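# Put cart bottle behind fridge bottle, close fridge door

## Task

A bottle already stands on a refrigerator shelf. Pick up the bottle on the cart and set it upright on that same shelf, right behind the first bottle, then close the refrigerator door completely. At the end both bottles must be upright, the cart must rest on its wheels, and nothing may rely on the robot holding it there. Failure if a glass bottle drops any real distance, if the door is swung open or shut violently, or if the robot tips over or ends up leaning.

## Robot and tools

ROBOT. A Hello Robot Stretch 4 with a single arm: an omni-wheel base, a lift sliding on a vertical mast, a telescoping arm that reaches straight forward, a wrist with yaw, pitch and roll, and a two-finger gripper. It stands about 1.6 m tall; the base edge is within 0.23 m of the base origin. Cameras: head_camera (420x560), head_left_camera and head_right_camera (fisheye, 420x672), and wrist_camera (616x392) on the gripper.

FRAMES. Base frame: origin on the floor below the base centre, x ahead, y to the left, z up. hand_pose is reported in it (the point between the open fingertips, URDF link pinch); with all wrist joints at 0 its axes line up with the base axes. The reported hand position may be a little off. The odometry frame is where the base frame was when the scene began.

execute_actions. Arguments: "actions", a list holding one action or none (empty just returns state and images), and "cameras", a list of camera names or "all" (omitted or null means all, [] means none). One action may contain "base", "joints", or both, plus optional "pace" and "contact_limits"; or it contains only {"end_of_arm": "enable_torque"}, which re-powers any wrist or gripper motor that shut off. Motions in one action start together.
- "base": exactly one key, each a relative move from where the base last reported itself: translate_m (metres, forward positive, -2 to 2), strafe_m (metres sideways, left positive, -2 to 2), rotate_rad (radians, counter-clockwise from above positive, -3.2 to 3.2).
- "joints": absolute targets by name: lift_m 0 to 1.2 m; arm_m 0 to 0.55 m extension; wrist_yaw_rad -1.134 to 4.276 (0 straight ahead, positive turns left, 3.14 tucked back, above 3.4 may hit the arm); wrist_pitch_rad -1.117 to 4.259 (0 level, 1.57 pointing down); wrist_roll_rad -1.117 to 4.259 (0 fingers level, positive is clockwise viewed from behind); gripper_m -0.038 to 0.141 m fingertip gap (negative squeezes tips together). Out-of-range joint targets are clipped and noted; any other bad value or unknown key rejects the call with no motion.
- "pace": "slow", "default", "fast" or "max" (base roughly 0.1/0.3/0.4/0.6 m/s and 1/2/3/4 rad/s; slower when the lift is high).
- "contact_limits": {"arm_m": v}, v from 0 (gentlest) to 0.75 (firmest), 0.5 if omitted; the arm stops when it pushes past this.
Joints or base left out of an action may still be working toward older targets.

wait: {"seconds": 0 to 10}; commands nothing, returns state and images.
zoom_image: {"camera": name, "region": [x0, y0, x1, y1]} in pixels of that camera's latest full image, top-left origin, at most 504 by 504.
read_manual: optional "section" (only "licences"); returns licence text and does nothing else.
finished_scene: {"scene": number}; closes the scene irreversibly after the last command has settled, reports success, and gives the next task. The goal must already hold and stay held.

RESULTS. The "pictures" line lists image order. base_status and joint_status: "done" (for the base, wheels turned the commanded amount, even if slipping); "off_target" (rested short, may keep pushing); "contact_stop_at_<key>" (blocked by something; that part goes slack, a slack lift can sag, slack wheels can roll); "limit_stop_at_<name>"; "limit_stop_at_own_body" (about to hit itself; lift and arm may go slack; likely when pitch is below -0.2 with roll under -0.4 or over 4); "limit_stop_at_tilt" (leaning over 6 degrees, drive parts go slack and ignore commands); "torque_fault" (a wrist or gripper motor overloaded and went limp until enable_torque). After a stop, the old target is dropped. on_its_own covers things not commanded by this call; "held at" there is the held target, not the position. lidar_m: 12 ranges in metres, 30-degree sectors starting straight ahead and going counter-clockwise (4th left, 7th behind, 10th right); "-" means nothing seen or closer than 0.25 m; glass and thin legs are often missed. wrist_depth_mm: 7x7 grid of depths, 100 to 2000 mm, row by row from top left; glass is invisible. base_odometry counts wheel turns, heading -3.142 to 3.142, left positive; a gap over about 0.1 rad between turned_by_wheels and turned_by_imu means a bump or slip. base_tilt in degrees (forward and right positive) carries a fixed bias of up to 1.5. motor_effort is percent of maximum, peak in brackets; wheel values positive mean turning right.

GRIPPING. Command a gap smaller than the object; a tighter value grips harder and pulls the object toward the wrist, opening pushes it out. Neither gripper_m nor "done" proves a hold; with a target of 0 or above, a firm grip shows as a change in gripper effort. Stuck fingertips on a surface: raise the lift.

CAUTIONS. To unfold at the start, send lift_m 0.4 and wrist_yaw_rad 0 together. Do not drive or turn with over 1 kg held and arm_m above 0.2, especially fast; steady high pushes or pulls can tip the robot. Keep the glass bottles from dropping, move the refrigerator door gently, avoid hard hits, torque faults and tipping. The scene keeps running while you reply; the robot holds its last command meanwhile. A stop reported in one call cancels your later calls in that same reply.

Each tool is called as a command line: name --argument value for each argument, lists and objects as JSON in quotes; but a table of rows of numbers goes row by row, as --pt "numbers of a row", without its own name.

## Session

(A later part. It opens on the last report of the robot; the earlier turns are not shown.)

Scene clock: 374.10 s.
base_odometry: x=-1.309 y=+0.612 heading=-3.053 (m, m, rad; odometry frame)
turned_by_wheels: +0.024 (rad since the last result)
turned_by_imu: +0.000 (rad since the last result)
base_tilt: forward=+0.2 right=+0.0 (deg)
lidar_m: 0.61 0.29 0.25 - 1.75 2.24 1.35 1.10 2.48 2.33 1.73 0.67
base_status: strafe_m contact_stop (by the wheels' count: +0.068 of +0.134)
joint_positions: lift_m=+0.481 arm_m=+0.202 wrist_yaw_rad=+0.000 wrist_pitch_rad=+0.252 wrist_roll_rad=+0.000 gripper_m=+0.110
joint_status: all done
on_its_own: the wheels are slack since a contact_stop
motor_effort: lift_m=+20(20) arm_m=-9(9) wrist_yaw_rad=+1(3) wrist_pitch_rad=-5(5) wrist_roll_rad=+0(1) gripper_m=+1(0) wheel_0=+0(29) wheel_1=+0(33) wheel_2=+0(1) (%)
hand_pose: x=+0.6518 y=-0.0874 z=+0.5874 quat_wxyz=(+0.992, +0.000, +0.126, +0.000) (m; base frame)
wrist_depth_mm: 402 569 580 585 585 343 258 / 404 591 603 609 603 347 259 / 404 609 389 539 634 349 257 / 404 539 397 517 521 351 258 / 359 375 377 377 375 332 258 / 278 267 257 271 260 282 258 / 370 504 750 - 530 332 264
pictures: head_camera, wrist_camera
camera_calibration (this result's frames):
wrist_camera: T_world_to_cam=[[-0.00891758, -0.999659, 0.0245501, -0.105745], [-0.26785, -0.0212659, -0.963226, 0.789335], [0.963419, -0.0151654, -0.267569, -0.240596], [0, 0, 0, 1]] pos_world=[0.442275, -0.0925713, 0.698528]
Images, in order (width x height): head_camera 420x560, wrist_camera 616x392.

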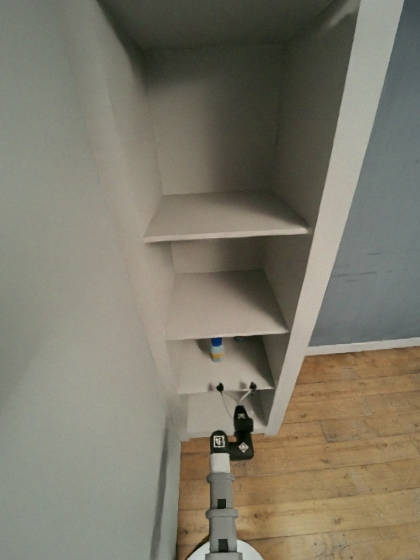

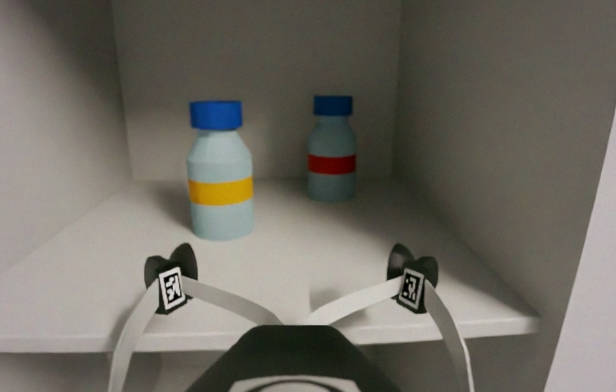

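execute_actions --actions '[{"joints":{"wrist_yaw_rad":0.29,"gripper_m":0.125,"arm_m":0.24},"pace":"slow"}]' --cameras '["wrist_camera"]'

execute_actions --actions '[{"joints":{"arm_m":0.38},"pace":"slow","contact_limits":{"arm_m":0.25}}]' --cameras '["wrist_camera","head_camera"]'

Scene clock: 387.10 s.
base_odometry: x=-1.309 y=+0.612 heading=-3.053 (m, m, rad; odometry frame)
turned_by_wheels: +0.000 (rad since the last result)
turned_by_imu: -0.001 (rad since the last result)
base_tilt: forward=+0.2 right=+0.0 (deg)
lidar_m: 0.62 0.28 0.25 - 1.76 2.24 1.38 1.13 2.47 2.35 1.72 0.67
base_status: not commanded
joint_positions: lift_m=+0.481 arm_m=+0.238 wrist_yaw_rad=+0.290 wrist_pitch_rad=+0.252 wrist_roll_rad=+0.000 gripper_m=+0.125
joint_status: all done
on_its_own: the wheels are slack since a contact_stop
motor_effort: lift_m=+20(19) arm_m=+9(9) wrist_yaw_rad=+2(2) wrist_pitch_rad=-5(5) wrist_roll_rad=-1(1) gripper_m=+1(1) wheel_0=+0(0) wheel_1=+0(0) wheel_2=+0(0) (%)
hand_pose: x=+0.7020 y=-0.0040 z=+0.5874 quat_wxyz=(+0.982, -0.018, +0.124, +0.143) (m; base frame)
wrist_depth_mm: 251 334 500 539 512 496 473 / 255 340 517 569 539 508 477 / 258 345 525 591 554 427 469 / 263 353 504 347 504 436 462 / 265 324 375 351 353 375 373 / 260 256 258 270 257 281 279 / 249 234 236 - 235 224 232
pictures: wrist_camera
camera_calibration (this result's frames):
wrist_camera: T_world_to_cam=[[0.27689, -0.960588, 0.0245502, -0.2224], [-0.250627, -0.0968609, -0.963226, 0.792155], [0.927641, 0.260555, -0.267569, -0.261451], [0, 0, 0, 1]] pos_world=[0.502648, -0.0687835, 0.698528]
Images, in order (width x height): wrist_camera 616x392.

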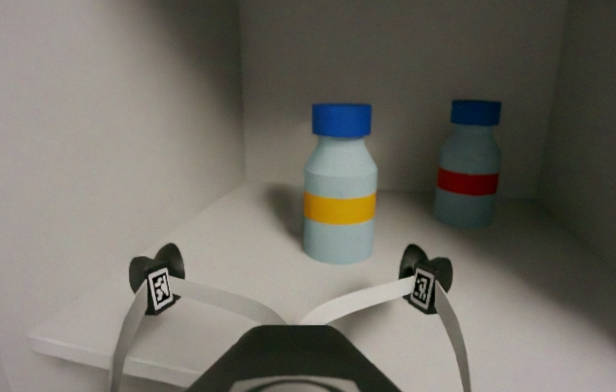

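Scene clock: 389.77 s.
base_odometry: x=-1.309 y=+0.612 heading=-3.053 (m, m, rad; odometry frame)
turned_by_wheels: +0.000 (rad since the last result)
turned_by_imu: -0.001 (rad since the last result)
base_tilt: forward=+0.3 right=+0.0 (deg)
lidar_m: 0.61 0.29 0.25 - 1.72 2.24 1.38 1.13 2.49 2.34 1.72 0.68
base_status: not commanded
joint_positions: lift_m=+0.481 arm_m=+0.378 wrist_yaw_rad=+0.290 wrist_pitch_rad=+0.252 wrist_roll_rad=+0.000 gripper_m=+0.125
joint_status: all done
on_its_own: the wheels are slack since a contact_stop
motor_effort: lift_m=+20(19) arm_m=+9(9) wrist_yaw_rad=+1(2) wrist_pitch_rad=-5(5) wrist_roll_rad=+0(2) gripper_m=+0(1) wheel_0=+0(0) wheel_1=+0(0) wheel_2=+0(0) (%)
contact_limits: arm_m 0.25
hand_pose: x=+0.8420 y=-0.0040 z=+0.5874 quat_wxyz=(+0.982, -0.018, +0.124, +0.143) (m; base frame)
wrist_depth_mm: 255 338 427 410 387 373 359 / 258 343 445 427 407 384 370 / 263 351 466 190 424 287 384 / 265 355 477 200 445 289 394 / 268 327 353 198 353 298 373 / 264 256 256 201 257 281 278 / 226 224 235 - 235 224 228
pictures: head_camera, wrist_camera
camera_calibration (this result's frames):
wrist_camera: T_world_to_cam=[[0.277016, -0.960552, 0.0245499, -0.261234], [-0.250614, -0.0968935, -0.963226, 0.827236], [0.927607, 0.260677, -0.267569, -0.391302], [0, 0, 0, 1]] pos_world=[0.642657, -0.0687713, 0.698528]
Images, in order (width x height): head_camera 420x560, wrist_camera 616x392.

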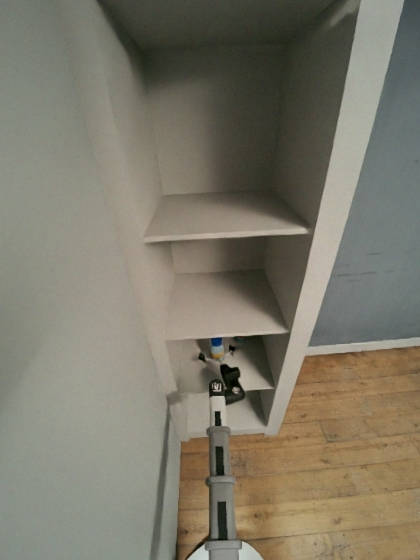

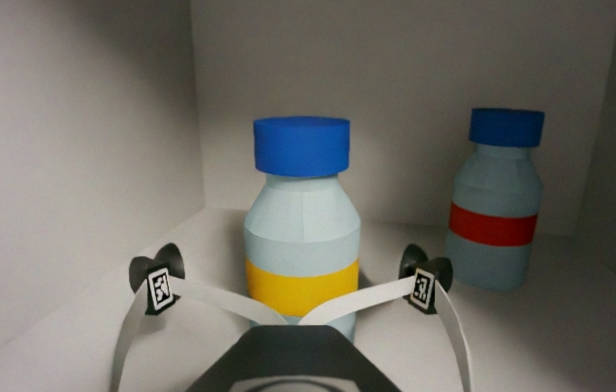

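execute_actions --actions '[{"joints":{"arm_m":0.4},"pace":"slow"}]' --cameras '[]'

execute_actions --actions '[{"joints":{"gripper_m":0.0}}]' --cameras '[]'

execute_actions --actions '[{"joints":{"lift_m":0.5},"pace":"slow"}]' --cameras '[]'

execute_actions --actions '[{"joints":{"arm_m":0.37},"pace":"slow"}]' --cameras '[]'

execute_actions --actions '[{"base":{"strafe_m":-0.055},"joints":{"wrist_yaw_rad":0.0},"pace":"slow"}]' --cameras '["wrist_camera","head_camera"]'

Scene clock: 397.70 s.
base_odometry: x=-1.309 y=+0.612 heading=-3.053 (m, m, rad; odometry frame)
turned_by_wheels: +0.000 (rad since the last result)
turned_by_imu: -0.001 (rad since the last result)
base_tilt: forward=+0.2 right=+0.0 (deg)
lidar_m: 0.63 0.27 0.25 - 1.73 2.25 1.35 1.11 2.49 2.35 1.70 0.66
base_status: not commanded
joint_positions: lift_m=+0.481 arm_m=+0.398 wrist_yaw_rad=+0.290 wrist_pitch_rad=+0.252 wrist_roll_rad=+0.000 gripper_m=+0.125
joint_status: all done
on_its_own: the wheels are slack since a contact_stop
motor_effort: lift_m=+20(19) arm_m=+9(8) wrist_yaw_rad=+1(2) wrist_pitch_rad=-5(5) wrist_roll_rad=+2(2) gripper_m=+0(0) wheel_0=+0(0) wheel_1=+0(0) wheel_2=+0(0) (%)
hand_pose: x=+0.8620 y=-0.0040 z=+0.5874 quat_wxyz=(+0.982, -0.018, +0.124, +0.143) (m; base frame)
wrist_depth_mm: 255 338 410 389 370 353 340 / 258 345 430 407 387 368 353 / 263 353 442 177 404 271 357 / 266 357 466 181 424 273 377 / 268 329 332 178 375 277 359 / 265 256 209 179 257 279 281 / 226 224 235 - 235 224 227
pictures: none
No camera images: the call's "cameras" was empty. Leave "cameras" out to get every camera's image.

Scene clock: 399.83 s.
base_odometry: x=-1.309 y=+0.612 heading=-3.053 (m, m, rad; odometry frame)
turned_by_wheels: +0.000 (rad since the last result)
turned_by_imu: +0.000 (rad since the last result)
base_tilt: forward=+0.2 right=-0.1 (deg)
lidar_m: 0.62 0.26 0.25 - 1.77 2.25 1.34 1.12 2.47 2.36 1.76 0.65
base_status: not commanded
joint_positions: lift_m=+0.481 arm_m=+0.398 wrist_yaw_rad=+0.290 wrist_pitch_rad=+0.256 wrist_roll_rad=+0.000 gripper_m=+0.001
joint_status: all done
on_its_own: the wheels are slack since a contact_stop
motor_effort: lift_m=+20(20) arm_m=+9(9) wrist_yaw_rad=+1(2) wrist_pitch_rad=-16(16) wrist_roll_rad=-1(0) gripper_m=-20(19) wheel_0=+0(0) wheel_1=+0(0) wheel_2=+0(0) (%)
hand_pose: x=+0.8618 y=-0.0040 z=+0.5863 quat_wxyz=(+0.981, -0.018, +0.126, +0.143) (m; base frame)
wrist_depth_mm: 255 338 410 389 370 355 340 / 259 345 427 407 389 364 351 / 263 349 439 147 404 271 362 / 266 357 452 158 421 272 377 / 268 342 197 156 366 279 351 / 259 175 171 157 186 262 273 / 217 221 226 - 230 220 223
pictures: none
No camera images: the call's "cameras" was empty. Leave "cameras" out to get every camera's image.

Scene clock: 400.73 s.
base_odometry: x=-1.309 y=+0.612 heading=-3.053 (m, m, rad; odometry frame)
turned_by_wheels: +0.000 (rad since the last result)
turned_by_imu: +0.000 (rad since the last result)
base_tilt: forward=+0.2 right=+0.0 (deg)
lidar_m: 0.60 0.26 0.25 - 1.76 2.25 1.36 1.12 2.48 2.36 1.76 0.66
base_status: not commanded
joint_positions: lift_m=+0.500 arm_m=+0.398 wrist_yaw_rad=+0.290 wrist_pitch_rad=+0.256 wrist_roll_rad=+0.000 gripper_m=+0.001
joint_status: all done
on_its_own: the wheels are slack since a contact_stop
motor_effort: lift_m=+25(23) arm_m=+8(9) wrist_yaw_rad=+1(2) wrist_pitch_rad=-16(16) wrist_roll_rad=+2(0) gripper_m=-22(19) wheel_0=+0(0) wheel_1=+0(0) wheel_2=+0(0) (%)
hand_pose: x=+0.8618 y=-0.0040 z=+0.6049 quat_wxyz=(+0.981, -0.018, +0.126, +0.143) (m; base frame)
wrist_depth_mm: 254 338 410 389 370 353 340 / 258 343 427 407 387 370 353 / 262 351 439 147 404 370 364 / 265 357 466 158 424 278 379 / 268 359 197 156 410 279 384 / 271 175 171 156 186 283 304 / 242 245 251 - 257 245 252
pictures: none
No camera images: the call's "cameras" was empty. Leave "cameras" out to get every camera's image.

Scene clock: 402.10 s.
base_odometry: x=-1.309 y=+0.612 heading=-3.053 (m, m, rad; odometry frame)
turned_by_wheels: +0.000 (rad since the last result)
turned_by_imu: +0.000 (rad since the last result)
base_tilt: forward=+0.2 right=-0.1 (deg)
lidar_m: 0.61 0.27 0.25 - 1.72 2.23 1.39 1.11 2.46 2.35 1.72 0.66
base_status: not commanded
joint_positions: lift_m=+0.500 arm_m=+0.372 wrist_yaw_rad=+0.290 wrist_pitch_rad=+0.256 wrist_roll_rad=+0.000 gripper_m=+0.001
joint_status: all done
on_its_own: the wheels are slack since a contact_stop
motor_effort: lift_m=+25(25) arm_m=-9(9) wrist_yaw_rad=+1(1) wrist_pitch_rad=-16(16) wrist_roll_rad=+0(0) gripper_m=-20(20) wheel_0=+0(0) wheel_1=+0(0) wheel_2=+0(0) (%)
hand_pose: x=+0.8349 y=-0.0040 z=+0.6049 quat_wxyz=(+0.981, -0.018, +0.126, +0.143) (m; base frame)
wrist_depth_mm: 254 338 433 415 397 377 362 / 257 345 452 433 415 394 377 / 263 349 439 147 433 304 389 / 265 355 477 158 452 300 404 / 268 359 197 156 407 309 404 / 271 175 171 156 186 291 303 / 243 246 252 - 256 245 253
pictures: none
No camera images: the call's "cameras" was empty. Leave "cameras" out to get every camera's image.

Scene clock: 403.77 s.
base_odometry: x=-1.314 y=+0.667 heading=-3.053 (m, m, rad; odometry frame)
turned_by_wheels: +0.000 (rad since the last result)
turned_by_imu: -0.001 (rad since the last result)
base_tilt: forward=+0.2 right=+0.0 (deg)
lidar_m: 0.60 0.40 0.25 0.25 1.79 2.33 1.31 1.12 2.44 2.28 1.72 0.66
base_status: done
joint_positions: lift_m=+0.500 arm_m=+0.372 wrist_yaw_rad=+0.000 wrist_pitch_rad=+0.256 wrist_roll_rad=+0.000 gripper_m=+0.001
joint_status: all done
motor_effort: lift_m=+25(25) arm_m=-8(9) wrist_yaw_rad=+0(7) wrist_pitch_rad=-16(17) wrist_roll_rad=+0(0) gripper_m=-19(20) wheel_0=-1(5) wheel_1=-2(6) wheel_2=-1(1) (%)
hand_pose: x=+0.8216 y=-0.0873 z=+0.6048 quat_wxyz=(+0.992, +0.000, +0.128, +0.000) (m; base frame)
wrist_depth_mm: 410 415 421 430 424 236 178 / 424 433 442 449 430 239 180 / 445 452 452 146 436 242 181 / 466 477 480 158 439 243 182 / 402 404 197 156 362 244 182 / 304 175 171 156 186 216 182 / 243 245 252 - 257 236 182
pictures: head_camera, wrist_camera
camera_calibration (this result's frames):
wrist_camera: T_world_to_cam=[[-0.00851319, -0.999661, 0.0245856, -0.104928], [-0.27158, -0.021351, -0.962179, 0.854064], [0.962378, -0.0148682, -0.271306, -0.396297], [0, 0, 0, 1]] pos_world=[0.61244, -0.0925496, 0.716825]
Images, in order (width x height): head_camera 420x560, wrist_camera 616x392.

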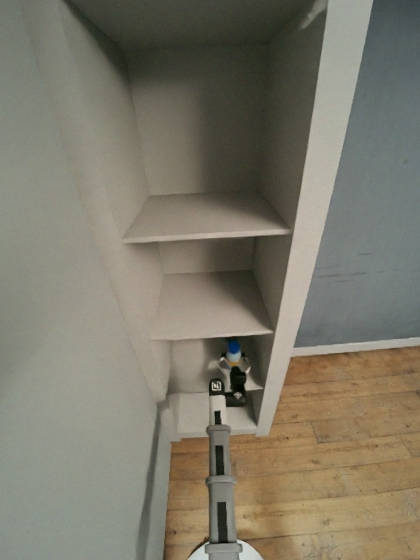

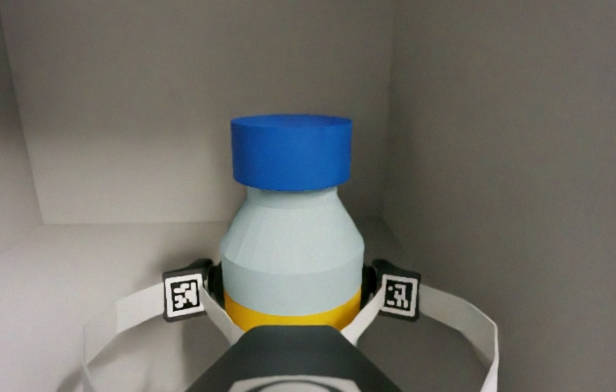

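execute_actions --actions '[{"joints":{"arm_m":0.41},"pace":"slow"}]' --cameras '[]'

execute_actions --actions '[{"joints":{"lift_m":0.481},"pace":"slow"}]' --cameras '[]'

execute_actions --actions '[{"joints":{"gripper_m":0.08},"pace":"slow"}]' --cameras '["wrist_camera"]'

execute_actions --actions '[{"joints":{"arm_m":0.05},"pace":"default"}]' --cameras '["wrist_camera","head_camera"]'

Scene clock: 412.37 s.
base_odometry: x=-1.314 y=+0.667 heading=-3.053 (m, m, rad; odometry frame)
turned_by_wheels: +0.000 (rad since the last result)
turned_by_imu: -0.001 (rad since the last result)
base_tilt: forward=+0.2 right=+0.0 (deg)
lidar_m: 0.62 0.35 0.25 0.25 1.82 2.35 1.32 1.09 2.42 2.31 1.72 0.63
base_status: not commanded
joint_positions: lift_m=+0.500 arm_m=+0.408 wrist_yaw_rad=+0.000 wrist_pitch_rad=+0.256 wrist_roll_rad=+0.000 gripper_m=+0.001
joint_status: all done
motor_effort: lift_m=+25(25) arm_m=+8(8) wrist_yaw_rad=-1(0) wrist_pitch_rad=-16(16) wrist_roll_rad=+0(1) gripper_m=-22(19) wheel_0=+0(1) wheel_1=-2(2) wheel_2=-1(1) (%)
hand_pose: x=+0.8584 y=-0.0873 z=+0.6048 quat_wxyz=(+0.992, +0.000, +0.128, +0.000) (m; base frame)
wrist_depth_mm: 377 384 389 394 392 235 177 / 394 399 404 410 407 238 178 / 413 415 415 147 430 239 180 / 430 436 439 158 439 241 181 / 404 404 197 156 359 242 181 / 304 175 171 156 186 214 181 / 242 245 252 - 256 236 181
pictures: none
No camera images: the call's "cameras" was empty. Leave "cameras" out to get every camera's image.

Scene clock: 413.27 s.
base_odometry: x=-1.314 y=+0.667 heading=-3.053 (m, m, rad; odometry frame)
turned_by_wheels: +0.000 (rad since the last result)
turned_by_imu: +0.000 (rad since the last result)
base_tilt: forward=+0.2 right=+0.0 (deg)
lidar_m: 0.61 0.36 0.25 0.25 1.80 2.34 1.34 1.11 2.41 2.29 1.72 0.65
base_status: not commanded
joint_positions: lift_m=+0.481 arm_m=+0.408 wrist_yaw_rad=+0.000 wrist_pitch_rad=+0.256 wrist_roll_rad=+0.000 gripper_m=+0.001
joint_status: all done
motor_effort: lift_m=+20(23) arm_m=+9(9) wrist_yaw_rad=+0(0) wrist_pitch_rad=-16(16) wrist_roll_rad=-1(1) gripper_m=-21(19) wheel_0=+0(0) wheel_1=-2(2) wheel_2=-1(1) (%)
hand_pose: x=+0.8584 y=-0.0873 z=+0.5863 quat_wxyz=(+0.992, +0.000, +0.128, +0.000) (m; base frame)
wrist_depth_mm: 375 382 389 394 392 235 177 / 392 397 407 410 407 237 179 / 410 415 415 147 427 240 180 / 430 439 442 158 439 242 181 / 362 364 197 156 345 242 181 / 272 175 171 156 186 214 181 / 218 220 225 - 230 213 181
pictures: none
No camera images: the call's "cameras" was empty. Leave "cameras" out to get every camera's image.

Scene clock: 416.30 s.
base_odometry: x=-1.314 y=+0.667 heading=-3.053 (m, m, rad; odometry frame)
turned_by_wheels: +0.000 (rad since the last result)
turned_by_imu: -0.001 (rad since the last result)
base_tilt: forward=+0.2 right=+0.0 (deg)
lidar_m: 0.62 0.38 0.25 0.25 1.80 2.33 1.31 1.08 2.40 2.29 1.75 0.66
base_status: not commanded
joint_positions: lift_m=+0.481 arm_m=+0.408 wrist_yaw_rad=+0.000 wrist_pitch_rad=+0.252 wrist_roll_rad=+0.000 gripper_m=+0.080
joint_status: all done
motor_effort: lift_m=+20(19) arm_m=+9(9) wrist_yaw_rad=+1(0) wrist_pitch_rad=-6(16) wrist_roll_rad=-2(1) gripper_m=-2(20) wheel_0=+0(0) wheel_1=-2(1) wheel_2=-1(1) (%)
hand_pose: x=+0.8587 y=-0.0874 z=+0.5873 quat_wxyz=(+0.992, +0.000, +0.126, +0.000) (m; base frame)
wrist_depth_mm: 377 384 387 394 392 235 177 / 392 399 404 410 410 237 178 / 410 415 418 177 430 239 180 / 430 436 442 180 439 241 181 / 370 373 200 177 353 242 181 / 277 266 194 179 203 242 181 / 226 223 235 - 225 214 180
pictures: wrist_camera
camera_calibration (this result's frames):
wrist_camera: T_world_to_cam=[[-0.00894119, -0.999659, 0.0245535, -0.103889], [-0.268166, -0.021258, -0.963138, 0.844866], [0.963331, -0.015196, -0.267885, -0.439624], [0, 0, 0, 1]] pos_world=[0.649139, -0.0925734, 0.698505]
Images, in order (width x height): wrist_camera 616x392.

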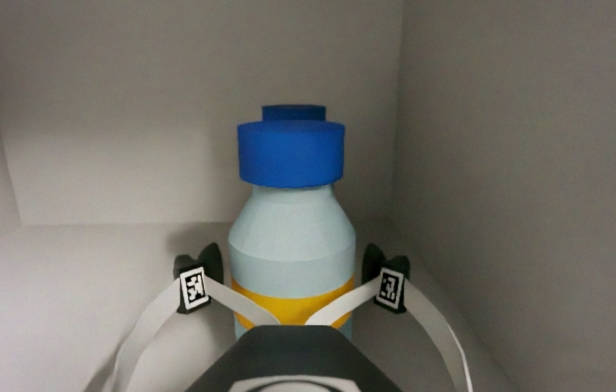

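Scene clock: 418.47 s.
base_odometry: x=-1.314 y=+0.667 heading=-3.053 (m, m, rad; odometry frame)
turned_by_wheels: +0.000 (rad since the last result)
turned_by_imu: -0.001 (rad since the last result)
base_tilt: forward=+0.2 right=+0.0 (deg)
lidar_m: 0.62 0.37 0.25 0.25 1.80 2.35 1.29 1.08 2.42 2.28 1.73 0.65
base_status: not commanded
joint_positions: lift_m=+0.481 arm_m=+0.052 wrist_yaw_rad=+0.000 wrist_pitch_rad=+0.252 wrist_roll_rad=+0.000 gripper_m=+0.080
joint_status: all done
motor_effort: lift_m=+20(20) arm_m=-9(10) wrist_yaw_rad=+1(0) wrist_pitch_rad=-6(7) wrist_roll_rad=+0(1) gripper_m=-2(1) wheel_0=-1(0) wheel_1=-2(2) wheel_2=-1(1) (%)
hand_pose: x=+0.5018 y=-0.0874 z=+0.5873 quat_wxyz=(+0.992, +0.000, +0.126, +0.000) (m; base frame)
wrist_depth_mm: 480 707 715 723 445 332 891 / 488 723 750 750 455 347 917 / 488 759 788 778 462 366 976 / 469 559 554 539 462 384 1025 / 424 433 404 436 404 407 1060 / 477 640 891 904 203 1078 1118 / 473 634 809 - 452 946 976
pictures: head_camera, wrist_camera
camera_calibration (this result's frames):
wrist_camera: T_world_to_cam=[[-0.00900504, -0.999658, 0.0245518, -0.107064], [-0.267986, -0.021242, -0.963188, 0.749163], [0.963381, -0.0152531, -0.267704, -0.0959845], [0, 0, 0, 1]] pos_world=[0.292271, -0.0925776, 0.698518]
Images, in order (width x height): head_camera 420x560, wrist_camera 616x392.

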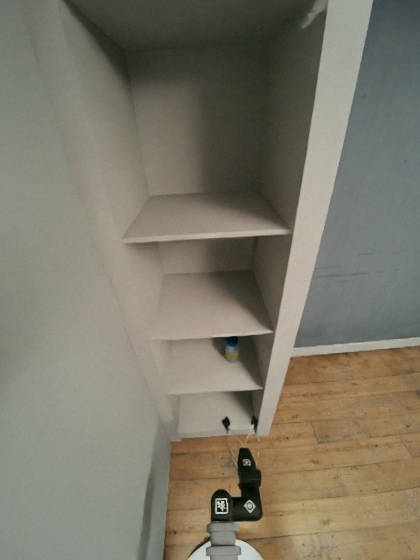

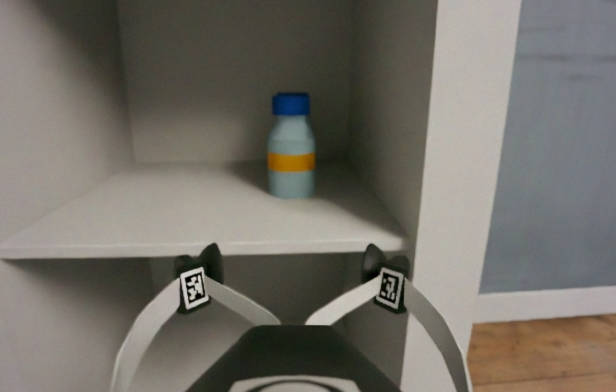

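execute_actions --actions '[{"base":{"translate_m":-0.42},"joints":{"arm_m":0,"wrist_yaw_rad":3.05,"wrist_pitch_rad":0,"gripper_m":0.03}}]' --cameras '[]'

execute_actions --actions '[{"base":{"strafe_m":0.65}}]' --cameras '["head_right_camera"]'

Scene clock: 430.63 s.
torque_fault: wrist_yaw_rad switched itself off since the last result.
base_odometry: x=-0.895 y=+0.704 heading=-3.053 (m, m, rad; odometry frame)
turned_by_wheels: +0.000 (rad since the last result)
turned_by_imu: -0.002 (rad since the last result)
base_tilt: forward=+0.2 right=+0.0 (deg)
lidar_m: 1.04 0.47 2.26 1.67 1.67 2.21 1.00 0.74 0.83 2.31 2.36 1.05
base_status: done
joint_positions: lift_m=+0.481 arm_m=+0.002 wrist_yaw_rad=+1.214 wrist_pitch_rad=+0.002 wrist_roll_rad=+0.000 gripper_m=+0.030
joint_status: wrist_yaw_rad torque_fault (moved +1.214 of +3.050); the others done
on_its_own: wrist_yaw_rad is off since a torque_fault, until you send "end_of_arm": "enable_torque" (your +3.050 is given up)
motor_effort: lift_m=+19(20) arm_m=-9(9) wrist_yaw_rad=+1(98) wrist_pitch_rad=-6(8) wrist_roll_rad=+1(0) gripper_m=-2(6) wheel_0=-1(25) wheel_1=+0(13) wheel_2=-1(9) (%)
hand_pose: x=+0.3551 y=+0.2398 z=+0.6586 quat_wxyz=(+0.821, -0.001, +0.001, +0.570) (m; base frame)
wrist_depth_mm: - - - - 279 319 359 / - - - - 282 322 362 / - - - - 285 324 368 / - - - - 286 327 375 / - - - - 289 329 379 / - - 194 217 195 332 377 / 1464 1336 1537 - 294 338 384
pictures: none
No camera images: the call's "cameras" was empty. Leave "cameras" out to get every camera's image.

not run: a stop came earlier in this reply.

execute_actions --actions '[{"end_of_arm":"enable_torque"}]'

Scene clock: 433.43 s.
base_odometry: x=-0.895 y=+0.704 heading=-3.053 (m, m, rad; odometry frame)
turned_by_wheels: +0.000 (rad since the last result)
turned_by_imu: -0.001 (rad since the last result)
base_tilt: forward=+0.2 right=+0.0 (deg)
lidar_m: 1.02 0.47 2.23 1.65 1.69 2.18 0.99 0.73 0.84 2.29 2.36 1.13
base_status: not commanded
joint_positions: lift_m=+0.481 arm_m=+0.002 wrist_yaw_rad=+1.214 wrist_pitch_rad=+0.002 wrist_roll_rad=+0.000 gripper_m=+0.030
joint_status: not commanded
end_of_arm: enable_torque: each motor that was off is on again
on_its_own: wrist_yaw_rad is held at +1.214, not at your +3.050, since a torque_fault
motor_effort: lift_m=+19(20) arm_m=-9(9) wrist_yaw_rad=+1(1) wrist_pitch_rad=-5(6) wrist_roll_rad=-1(1) gripper_m=-3(2) wheel_0=-1(1) wheel_1=+0(0) wheel_2=-1(1) (%)
hand_pose: x=+0.3551 y=+0.2398 z=+0.6586 quat_wxyz=(+0.821, -0.001, +0.001, +0.570) (m; base frame)
wrist_depth_mm: - - - - 279 320 359 / - - - - 282 320 362 / - - - - 285 324 368 / - - - - 287 327 373 / - - - - 290 330 377 / 1983 - 194 217 194 334 379 / 1430 1336 1537 - 294 340 382
pictures: head_camera, head_left_camera, head_right_camera, wrist_camera
camera_calibration (this result's frames):
wrist_camera: T_world_to_cam=[[0.931634, -0.362756, 0.0215829, -0.267786], [0.0124363, -0.0275308, -0.999544, 0.71137], [0.363185, 0.931477, -0.0211372, -0.106866], [0, 0, 0, 1]] pos_world=[0.279444, 0.0219871, 0.714566]
Images, in order (width x height): head_camera 420x560, head_left_camera 420x672, head_right_camera 420x672, wrist_camera 616x392.

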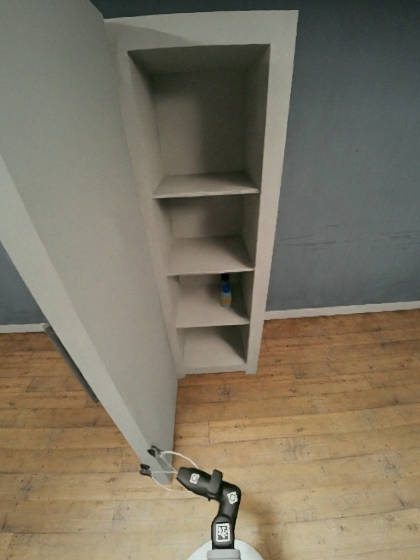

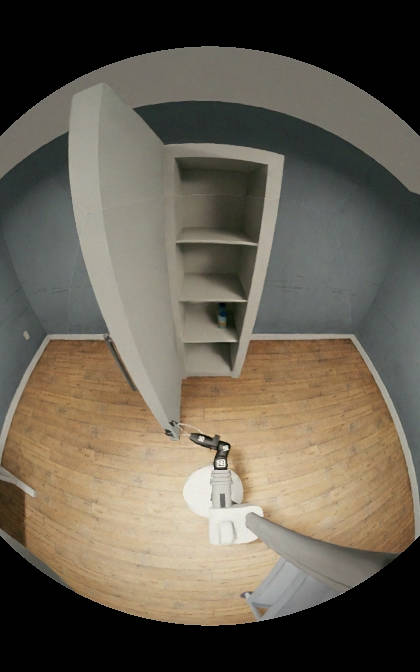

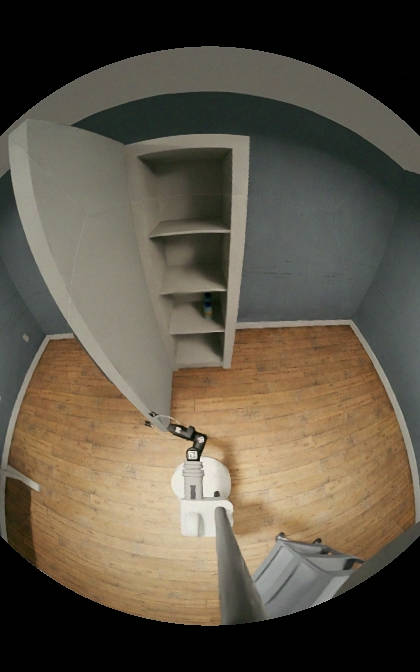

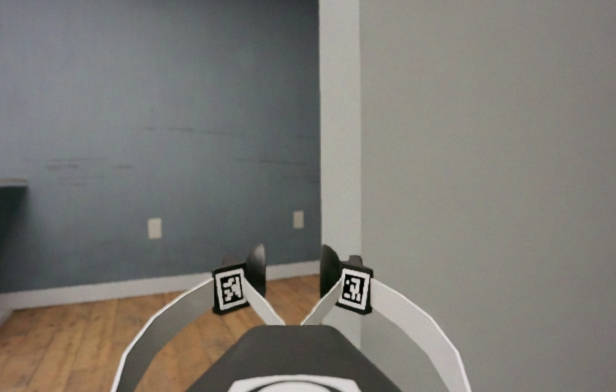

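Back a bit, fold, go around.

execute_actions --actions '[{"base":{"translate_m":-0.12}}]' --cameras '[]'

execute_actions --actions '[{"base":{"strafe_m":0.7},"joints":{"wrist_yaw_rad":3.05}}]' --cameras '["head_right_camera"]'

Scene clock: 438.37 s.
base_odometry: x=-0.776 y=+0.714 heading=-3.053 (m, m, rad; odometry frame)
turned_by_wheels: +0.000 (rad since the last result)
turned_by_imu: -0.001 (rad since the last result)
base_tilt: forward=+0.2 right=+0.1 (deg)
lidar_m: 1.04 0.58 2.40 1.63 1.67 2.05 0.93 0.67 0.67 2.31 2.40 1.83
base_status: done
joint_positions: lift_m=+0.481 arm_m=+0.002 wrist_yaw_rad=+1.214 wrist_pitch_rad=+0.002 wrist_roll_rad=+0.000 gripper_m=+0.030
joint_status: not commanded
on_its_own: wrist_yaw_rad is held at +1.214, not at your +3.050, since a torque_fault
motor_effort: lift_m=+20(20) arm_m=-9(9) wrist_yaw_rad=+1(1) wrist_pitch_rad=-6(6) wrist_roll_rad=+2(1) gripper_m=-3(3) wheel_0=+0(4) wheel_1=+0(4) wheel_2=+0(8) (%)
hand_pose: x=+0.3551 y=+0.2398 z=+0.6587 quat_wxyz=(+0.821, -0.001, +0.001, +0.570) (m; base frame)
wrist_depth_mm: - - - - - 329 355 / - - - - - 330 357 / - - - - - 332 364 / - - - - - 336 368 / - - - - - 340 373 / - - 195 218 194 343 373 / 1430 1366 1537 - 1430 338 379
pictures: none
No camera images: the call's "cameras" was empty. Leave "cameras" out to get every camera's image.

Scene clock: 442.03 s.
base_odometry: x=-0.714 y=+0.017 heading=-3.053 (m, m, rad; odometry frame)
turned_by_wheels: +0.000 (rad since the last result)
turned_by_imu: +0.002 (rad since the last result)
base_tilt: forward=+0.1 right=+0.0 (deg)
lidar_m: 1.50 1.78 1.79 0.92 0.93 1.30 1.99 1.28 1.24 3.01 2.52 0.61
base_status: done
joint_positions: lift_m=+0.481 arm_m=+0.002 wrist_yaw_rad=+3.050 wrist_pitch_rad=+0.002 wrist_roll_rad=+0.000 gripper_m=+0.030
joint_status: all done
motor_effort: lift_m=+20(20) arm_m=-8(8) wrist_yaw_rad=+2(2) wrist_pitch_rad=-5(6) wrist_roll_rad=+0(1) gripper_m=-4(2) wheel_0=+1(6) wheel_1=-1(8) wheel_2=+1(2) (%)
hand_pose: x=-0.1068 y=+0.1136 z=+0.6587 quat_wxyz=(+0.046, -0.001, +0.000, +0.999) (m; base frame)
wrist_depth_mm: 115 141 - - - - 1983 / 109 142 - - - - 1983 / 117 143 - - - - 1983 / 141 271 - - - - 1863 / - - - - - - 1983 / 1983 - 194 216 194 1921 1863 / 1464 1366 1537 - 1430 1397 1430
pictures: head_right_camera
Images, in order (width x height): head_right_camera 420x672.

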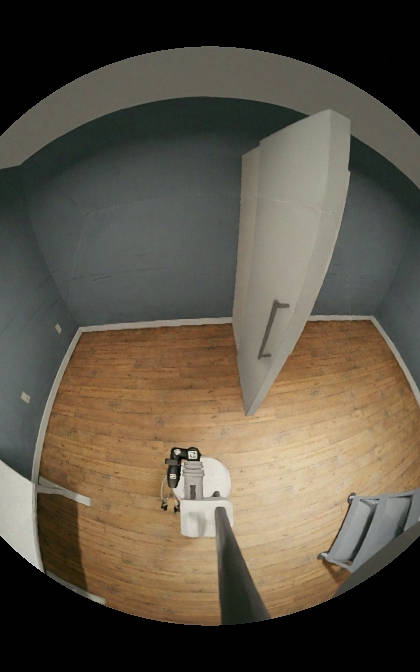

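execute_actions --actions '[{"base":{"translate_m":0.75}}]' --cameras '[]'

execute_actions --actions '[{"base":{"strafe_m":-0.45},"pace":"slow"}]' --cameras '["head_right_camera","head_camera"]'

Scene clock: 449.40 s.
base_odometry: x=-1.461 y=-0.049 heading=-3.053 (m, m, rad; odometry frame)
turned_by_wheels: +0.000 (rad since the last result)
turned_by_imu: -0.004 (rad since the last result)
base_tilt: forward=+0.2 right=+0.0 (deg)
lidar_m: 0.95 0.98 1.33 1.73 1.37 1.36 2.74 1.71 0.35 0.33 0.33 0.52
base_status: done
joint_positions: lift_m=+0.481 arm_m=+0.002 wrist_yaw_rad=+3.050 wrist_pitch_rad=+0.002 wrist_roll_rad=+0.000 gripper_m=+0.030
joint_status: not commanded
motor_effort: lift_m=+20(20) arm_m=-8(9) wrist_yaw_rad=+2(2) wrist_pitch_rad=-5(6) wrist_roll_rad=-1(1) gripper_m=-2(4) wheel_0=+0(5) wheel_1=-2(4) wheel_2=+0(9) (%)
hand_pose: x=-0.1068 y=+0.1135 z=+0.6587 quat_wxyz=(+0.046, -0.001, +0.000, +0.999) (m; base frame)
wrist_depth_mm: 115 141 - - - - 1921 / 109 142 - - - - - / 117 143 - - - - 1983 / 140 272 - - - - 1499 / - - - - - - 1921 / 1756 - 194 217 194 - 1661 / 1464 1336 1499 - 1430 1397 1397
pictures: none
No camera images: the call's "cameras" was empty. Leave "cameras" out to get every camera's image.

Scene clock: 455.03 s.
base_odometry: x=-1.501 y=+0.399 heading=-3.054 (m, m, rad; odometry frame)
turned_by_wheels: +0.000 (rad since the last result)
turned_by_imu: -0.004 (rad since the last result)
base_tilt: forward=+0.2 right=-0.1 (deg)
lidar_m: 0.25 0.99 1.34 2.17 1.68 1.94 1.78 1.38 2.67 0.29 0.25 0.25
base_status: done
joint_positions: lift_m=+0.481 arm_m=+0.002 wrist_yaw_rad=+3.050 wrist_pitch_rad=+0.002 wrist_roll_rad=+0.000 gripper_m=+0.030
joint_status: not commanded
motor_effort: lift_m=+20(20) arm_m=-9(9) wrist_yaw_rad=+1(2) wrist_pitch_rad=-6(5) wrist_roll_rad=+1(1) gripper_m=-4(2) wheel_0=+2(8) wheel_1=-2(8) wheel_2=+0(0) (%)
hand_pose: x=-0.1068 y=+0.1135 z=+0.6587 quat_wxyz=(+0.046, -0.001, +0.000, +0.999) (m; base frame)
wrist_depth_mm: 115 141 - - - - - / 109 142 - - - - - / 117 143 - - - - - / 140 272 - - - - - / 1983 - - - - - - / 1618 1756 194 218 194 - - / 1430 1336 1537 - 1430 1430 1430
pictures: head_camera, head_right_camera
Images, in order (width x height): head_camera 420x560, head_right_camera 420x672.

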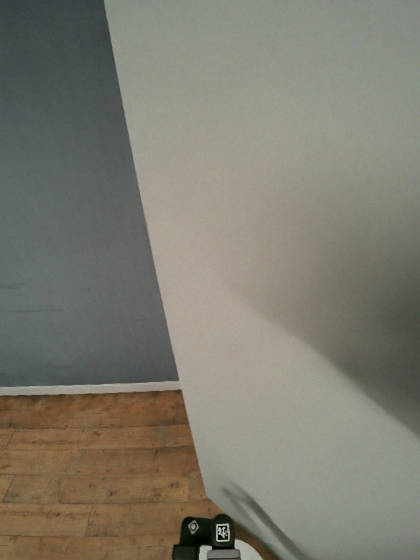

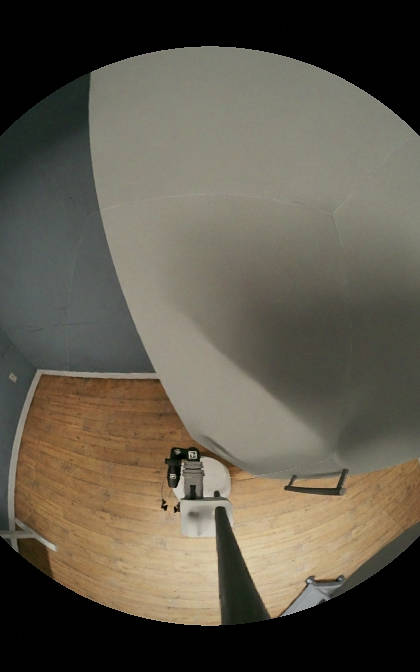

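execute_actions --actions '[{"base":{"translate_m":-0.3},"pace":"slow"}]' --cameras '[]'

execute_actions --actions '[{"base":{"strafe_m":-0.3},"pace":"slow"}]' --cameras '["head_right_camera","head_camera"]'

Scene clock: 465.60 s.
base_odometry: x=-1.202 y=+0.425 heading=-3.054 (m, m, rad; odometry frame)
turned_by_wheels: +0.000 (rad since the last result)
turned_by_imu: -0.001 (rad since the last result)
base_tilt: forward=+0.1 right=+0.1 (deg)
lidar_m: 0.63 1.33 1.79 2.16 1.54 1.88 2.45 1.17 1.49 2.54 1.87 0.67
base_status: done
joint_positions: lift_m=+0.481 arm_m=+0.002 wrist_yaw_rad=+3.050 wrist_pitch_rad=+0.002 wrist_roll_rad=+0.000 gripper_m=+0.030
joint_status: not commanded
motor_effort: lift_m=+20(20) arm_m=-9(9) wrist_yaw_rad=+1(2) wrist_pitch_rad=-5(5) wrist_roll_rad=+0(0) gripper_m=-3(4) wheel_0=-2(5) wheel_1=-1(4) wheel_2=+0(5) (%)
hand_pose: x=-0.1068 y=+0.1135 z=+0.6587 quat_wxyz=(+0.046, -0.001, +0.000, +0.999) (m; base frame)
wrist_depth_mm: 115 141 - - - - - / 109 142 - - - - - / 117 143 - - - - - / 140 271 - - - - - / 1576 - - - - - - / 1537 1921 194 217 194 1983 - / 1308 1336 1499 - 1430 1430 1430
pictures: none
No camera images: the call's "cameras" was empty. Leave "cameras" out to get every camera's image.

Scene clock: 469.73 s.
base_odometry: x=-1.228 y=+0.724 heading=-3.054 (m, m, rad; odometry frame)
turned_by_wheels: +0.000 (rad since the last result)
turned_by_imu: -0.002 (rad since the last result)
base_tilt: forward=+0.2 right=+0.0 (deg)
lidar_m: 0.63 0.65 1.81 2.45 1.80 2.34 1.19 0.98 2.37 2.25 1.89 0.62
base_status: done
joint_positions: lift_m=+0.481 arm_m=+0.002 wrist_yaw_rad=+3.050 wrist_pitch_rad=+0.002 wrist_roll_rad=+0.000 gripper_m=+0.030
joint_status: not commanded
motor_effort: lift_m=+20(20) arm_m=-9(8) wrist_yaw_rad=+2(2) wrist_pitch_rad=-5(5) wrist_roll_rad=+0(1) gripper_m=-3(2) wheel_0=+0(4) wheel_1=+1(7) wheel_2=+0(0) (%)
hand_pose: x=-0.1068 y=+0.1135 z=+0.6587 quat_wxyz=(+0.046, -0.001, +0.000, +0.999) (m; base frame)
wrist_depth_mm: 115 141 - - - - - / 109 142 - - - - - / 117 143 - - - - - / 140 271 - - - - - / 1008 1366 - - - - - / 1499 1576 193 217 194 - - / 1042 1118 1537 - 1430 1397 1430
pictures: head_camera, head_right_camera
Images, in order (width x height): head_camera 420x560, head_right_camera 420x672.

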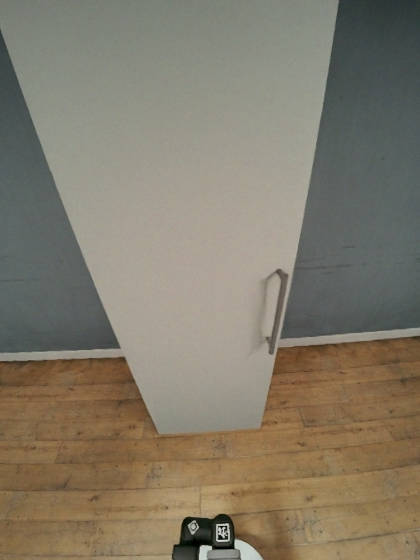

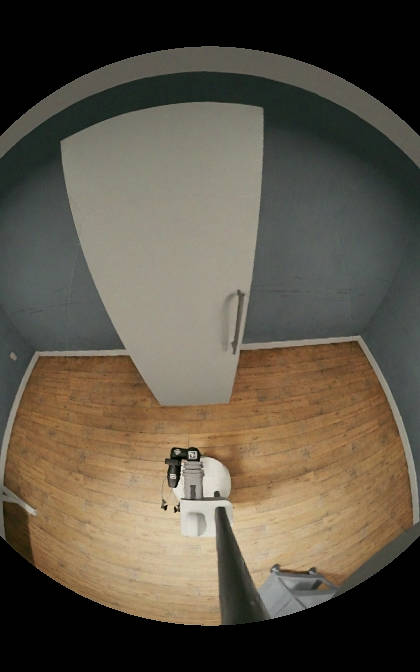

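Self-closed. Confirm with a gentle press near the handle side.

execute_actions --actions '[{"base":{"strafe_m":-0.1},"joints":{"arm_m":0.35}}]' --cameras '[]'

execute_actions --actions '[{"joints":{"arm_m":0.55},"pace":"slow","contact_limits":{"arm_m":0.2}}]' --cameras '["head_camera"]'

Scene clock: 475.70 s.
base_odometry: x=-1.237 y=+0.824 heading=-3.054 (m, m, rad; odometry frame)
turned_by_wheels: +0.000 (rad since the last result)
turned_by_imu: -0.002 (rad since the last result)
base_tilt: forward=+0.2 right=-0.1 (deg)
lidar_m: 0.60 0.67 1.77 2.56 1.92 2.53 1.04 0.92 2.26 2.15 1.87 1.33
base_status: done
joint_positions: lift_m=+0.481 arm_m=+0.348 wrist_yaw_rad=+3.050 wrist_pitch_rad=+0.002 wrist_roll_rad=+0.000 gripper_m=+0.030
joint_status: all done
motor_effort: lift_m=+19(20) arm_m=+9(9) wrist_yaw_rad=+1(2) wrist_pitch_rad=-6(5) wrist_roll_rad=-1(2) gripper_m=-3(3) wheel_0=+1(10) wheel_1=+0(8) wheel_2=+0(0) (%)
hand_pose: x=+0.2400 y=+0.1135 z=+0.6587 quat_wxyz=(+0.046, -0.001, +0.000, +0.999) (m; base frame)
wrist_depth_mm: - - - - - - - / 121 187 - - - - - / 130 189 488 - - - - / - 500 - - - - - / - 1366 - - - - - / 1756 554 194 217 194 - - / 1430 539 1537 - 1430 1397 1430
pictures: none
No camera images: the call's "cameras" was empty. Leave "cameras" out to get every camera's image.

Scene clock: 477.87 s.
base_odometry: x=-1.237 y=+0.824 heading=-3.054 (m, m, rad; odometry frame)
turned_by_wheels: -0.001 (rad since the last result)
turned_by_imu: +0.001 (rad since the last result)
base_tilt: forward=+0.1 right=+0.0 (deg)
lidar_m: 0.58 0.68 1.78 2.56 1.92 2.53 1.07 0.95 2.26 2.15 1.87 1.33
base_status: not commanded
joint_positions: lift_m=+0.481 arm_m=+0.461 wrist_yaw_rad=+3.057 wrist_pitch_rad=+0.002 wrist_roll_rad=+0.000 gripper_m=+0.030
joint_status: arm_m contact_stop (moved +0.113 of +0.202)
joint sent to its limit — the command would take arm_m past its upper limit, so that joint was sent only as far as its limit.
on_its_own: arm_m is slack since a contact_stop (your +0.550 is given up); wrist_yaw_rad is at rest, and its effort (-21) is outside its rest range (-13 to +13)
motor_effort: lift_m=+20(20) arm_m=+0(20) wrist_yaw_rad=-21(58) wrist_pitch_rad=-5(6) wrist_roll_rad=-1(1) gripper_m=-3(2) wheel_0=-1(1) wheel_1=+2(7) wheel_2=-11(16) (%)
contact_limits: arm_m 0.2
hand_pose: x=+0.3518 y=+0.1114 z=+0.6586 quat_wxyz=(+0.042, -0.001, +0.000, +0.999) (m; base frame)
wrist_depth_mm: 110 - - - - - - / 111 252 - - - - - / 112 201 603 - - - - / - 627 - - - - - / - 1537 - - - - - / 1983 1499 194 217 195 - 1983 / 1464 676 1537 - 1430 1430 1430
pictures: head_camera
Images, in order (width x height): head_camera 420x560.

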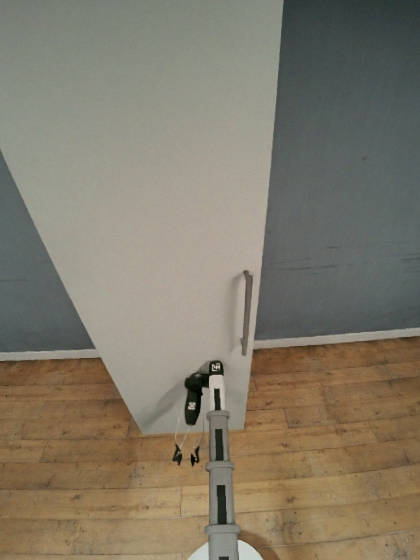

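execute_actions --actions '[{"joints":{"arm_m":0.3},"pace":"fast"}]' --cameras '[]'

finished_scene --scene 2

Scene clock: 482.37 s.
base_odometry: x=-1.237 y=+0.824 heading=-3.054 (m, m, rad; odometry frame)
turned_by_wheels: +0.001 (rad since the last result)
turned_by_imu: +0.000 (rad since the last result)
base_tilt: forward=+0.2 right=+0.1 (deg)
lidar_m: 0.62 0.67 1.79 2.56 1.90 2.53 1.07 0.93 2.26 2.13 1.89 1.34
base_status: not commanded
joint_positions: lift_m=+0.481 arm_m=+0.302 wrist_yaw_rad=+3.050 wrist_pitch_rad=+0.002 wrist_roll_rad=+0.000 gripper_m=+0.030
joint_status: all done
motor_effort: lift_m=+20(20) arm_m=-9(10) wrist_yaw_rad=+1(20) wrist_pitch_rad=-5(6) wrist_roll_rad=-1(2) gripper_m=-2(3) wheel_0=+1(1) wheel_1=-1(2) wheel_2=+1(11) (%)
hand_pose: x=+0.1932 y=+0.1134 z=+0.6587 quat_wxyz=(+0.046, -0.001, +0.000, +0.999) (m; base frame)
wrist_depth_mm: 160 - - - - - - / 114 164 - - - - - / 129 170 445 - - - - / - 455 - - - - - / - 504 - - - - - / 1756 466 194 217 194 1983 - / 1430 469 1537 - 1430 1397 1430
pictures: none
No camera images: the call's "cameras" was empty. Leave "cameras" out to get every camera's image.

The scene is finished: the task was done.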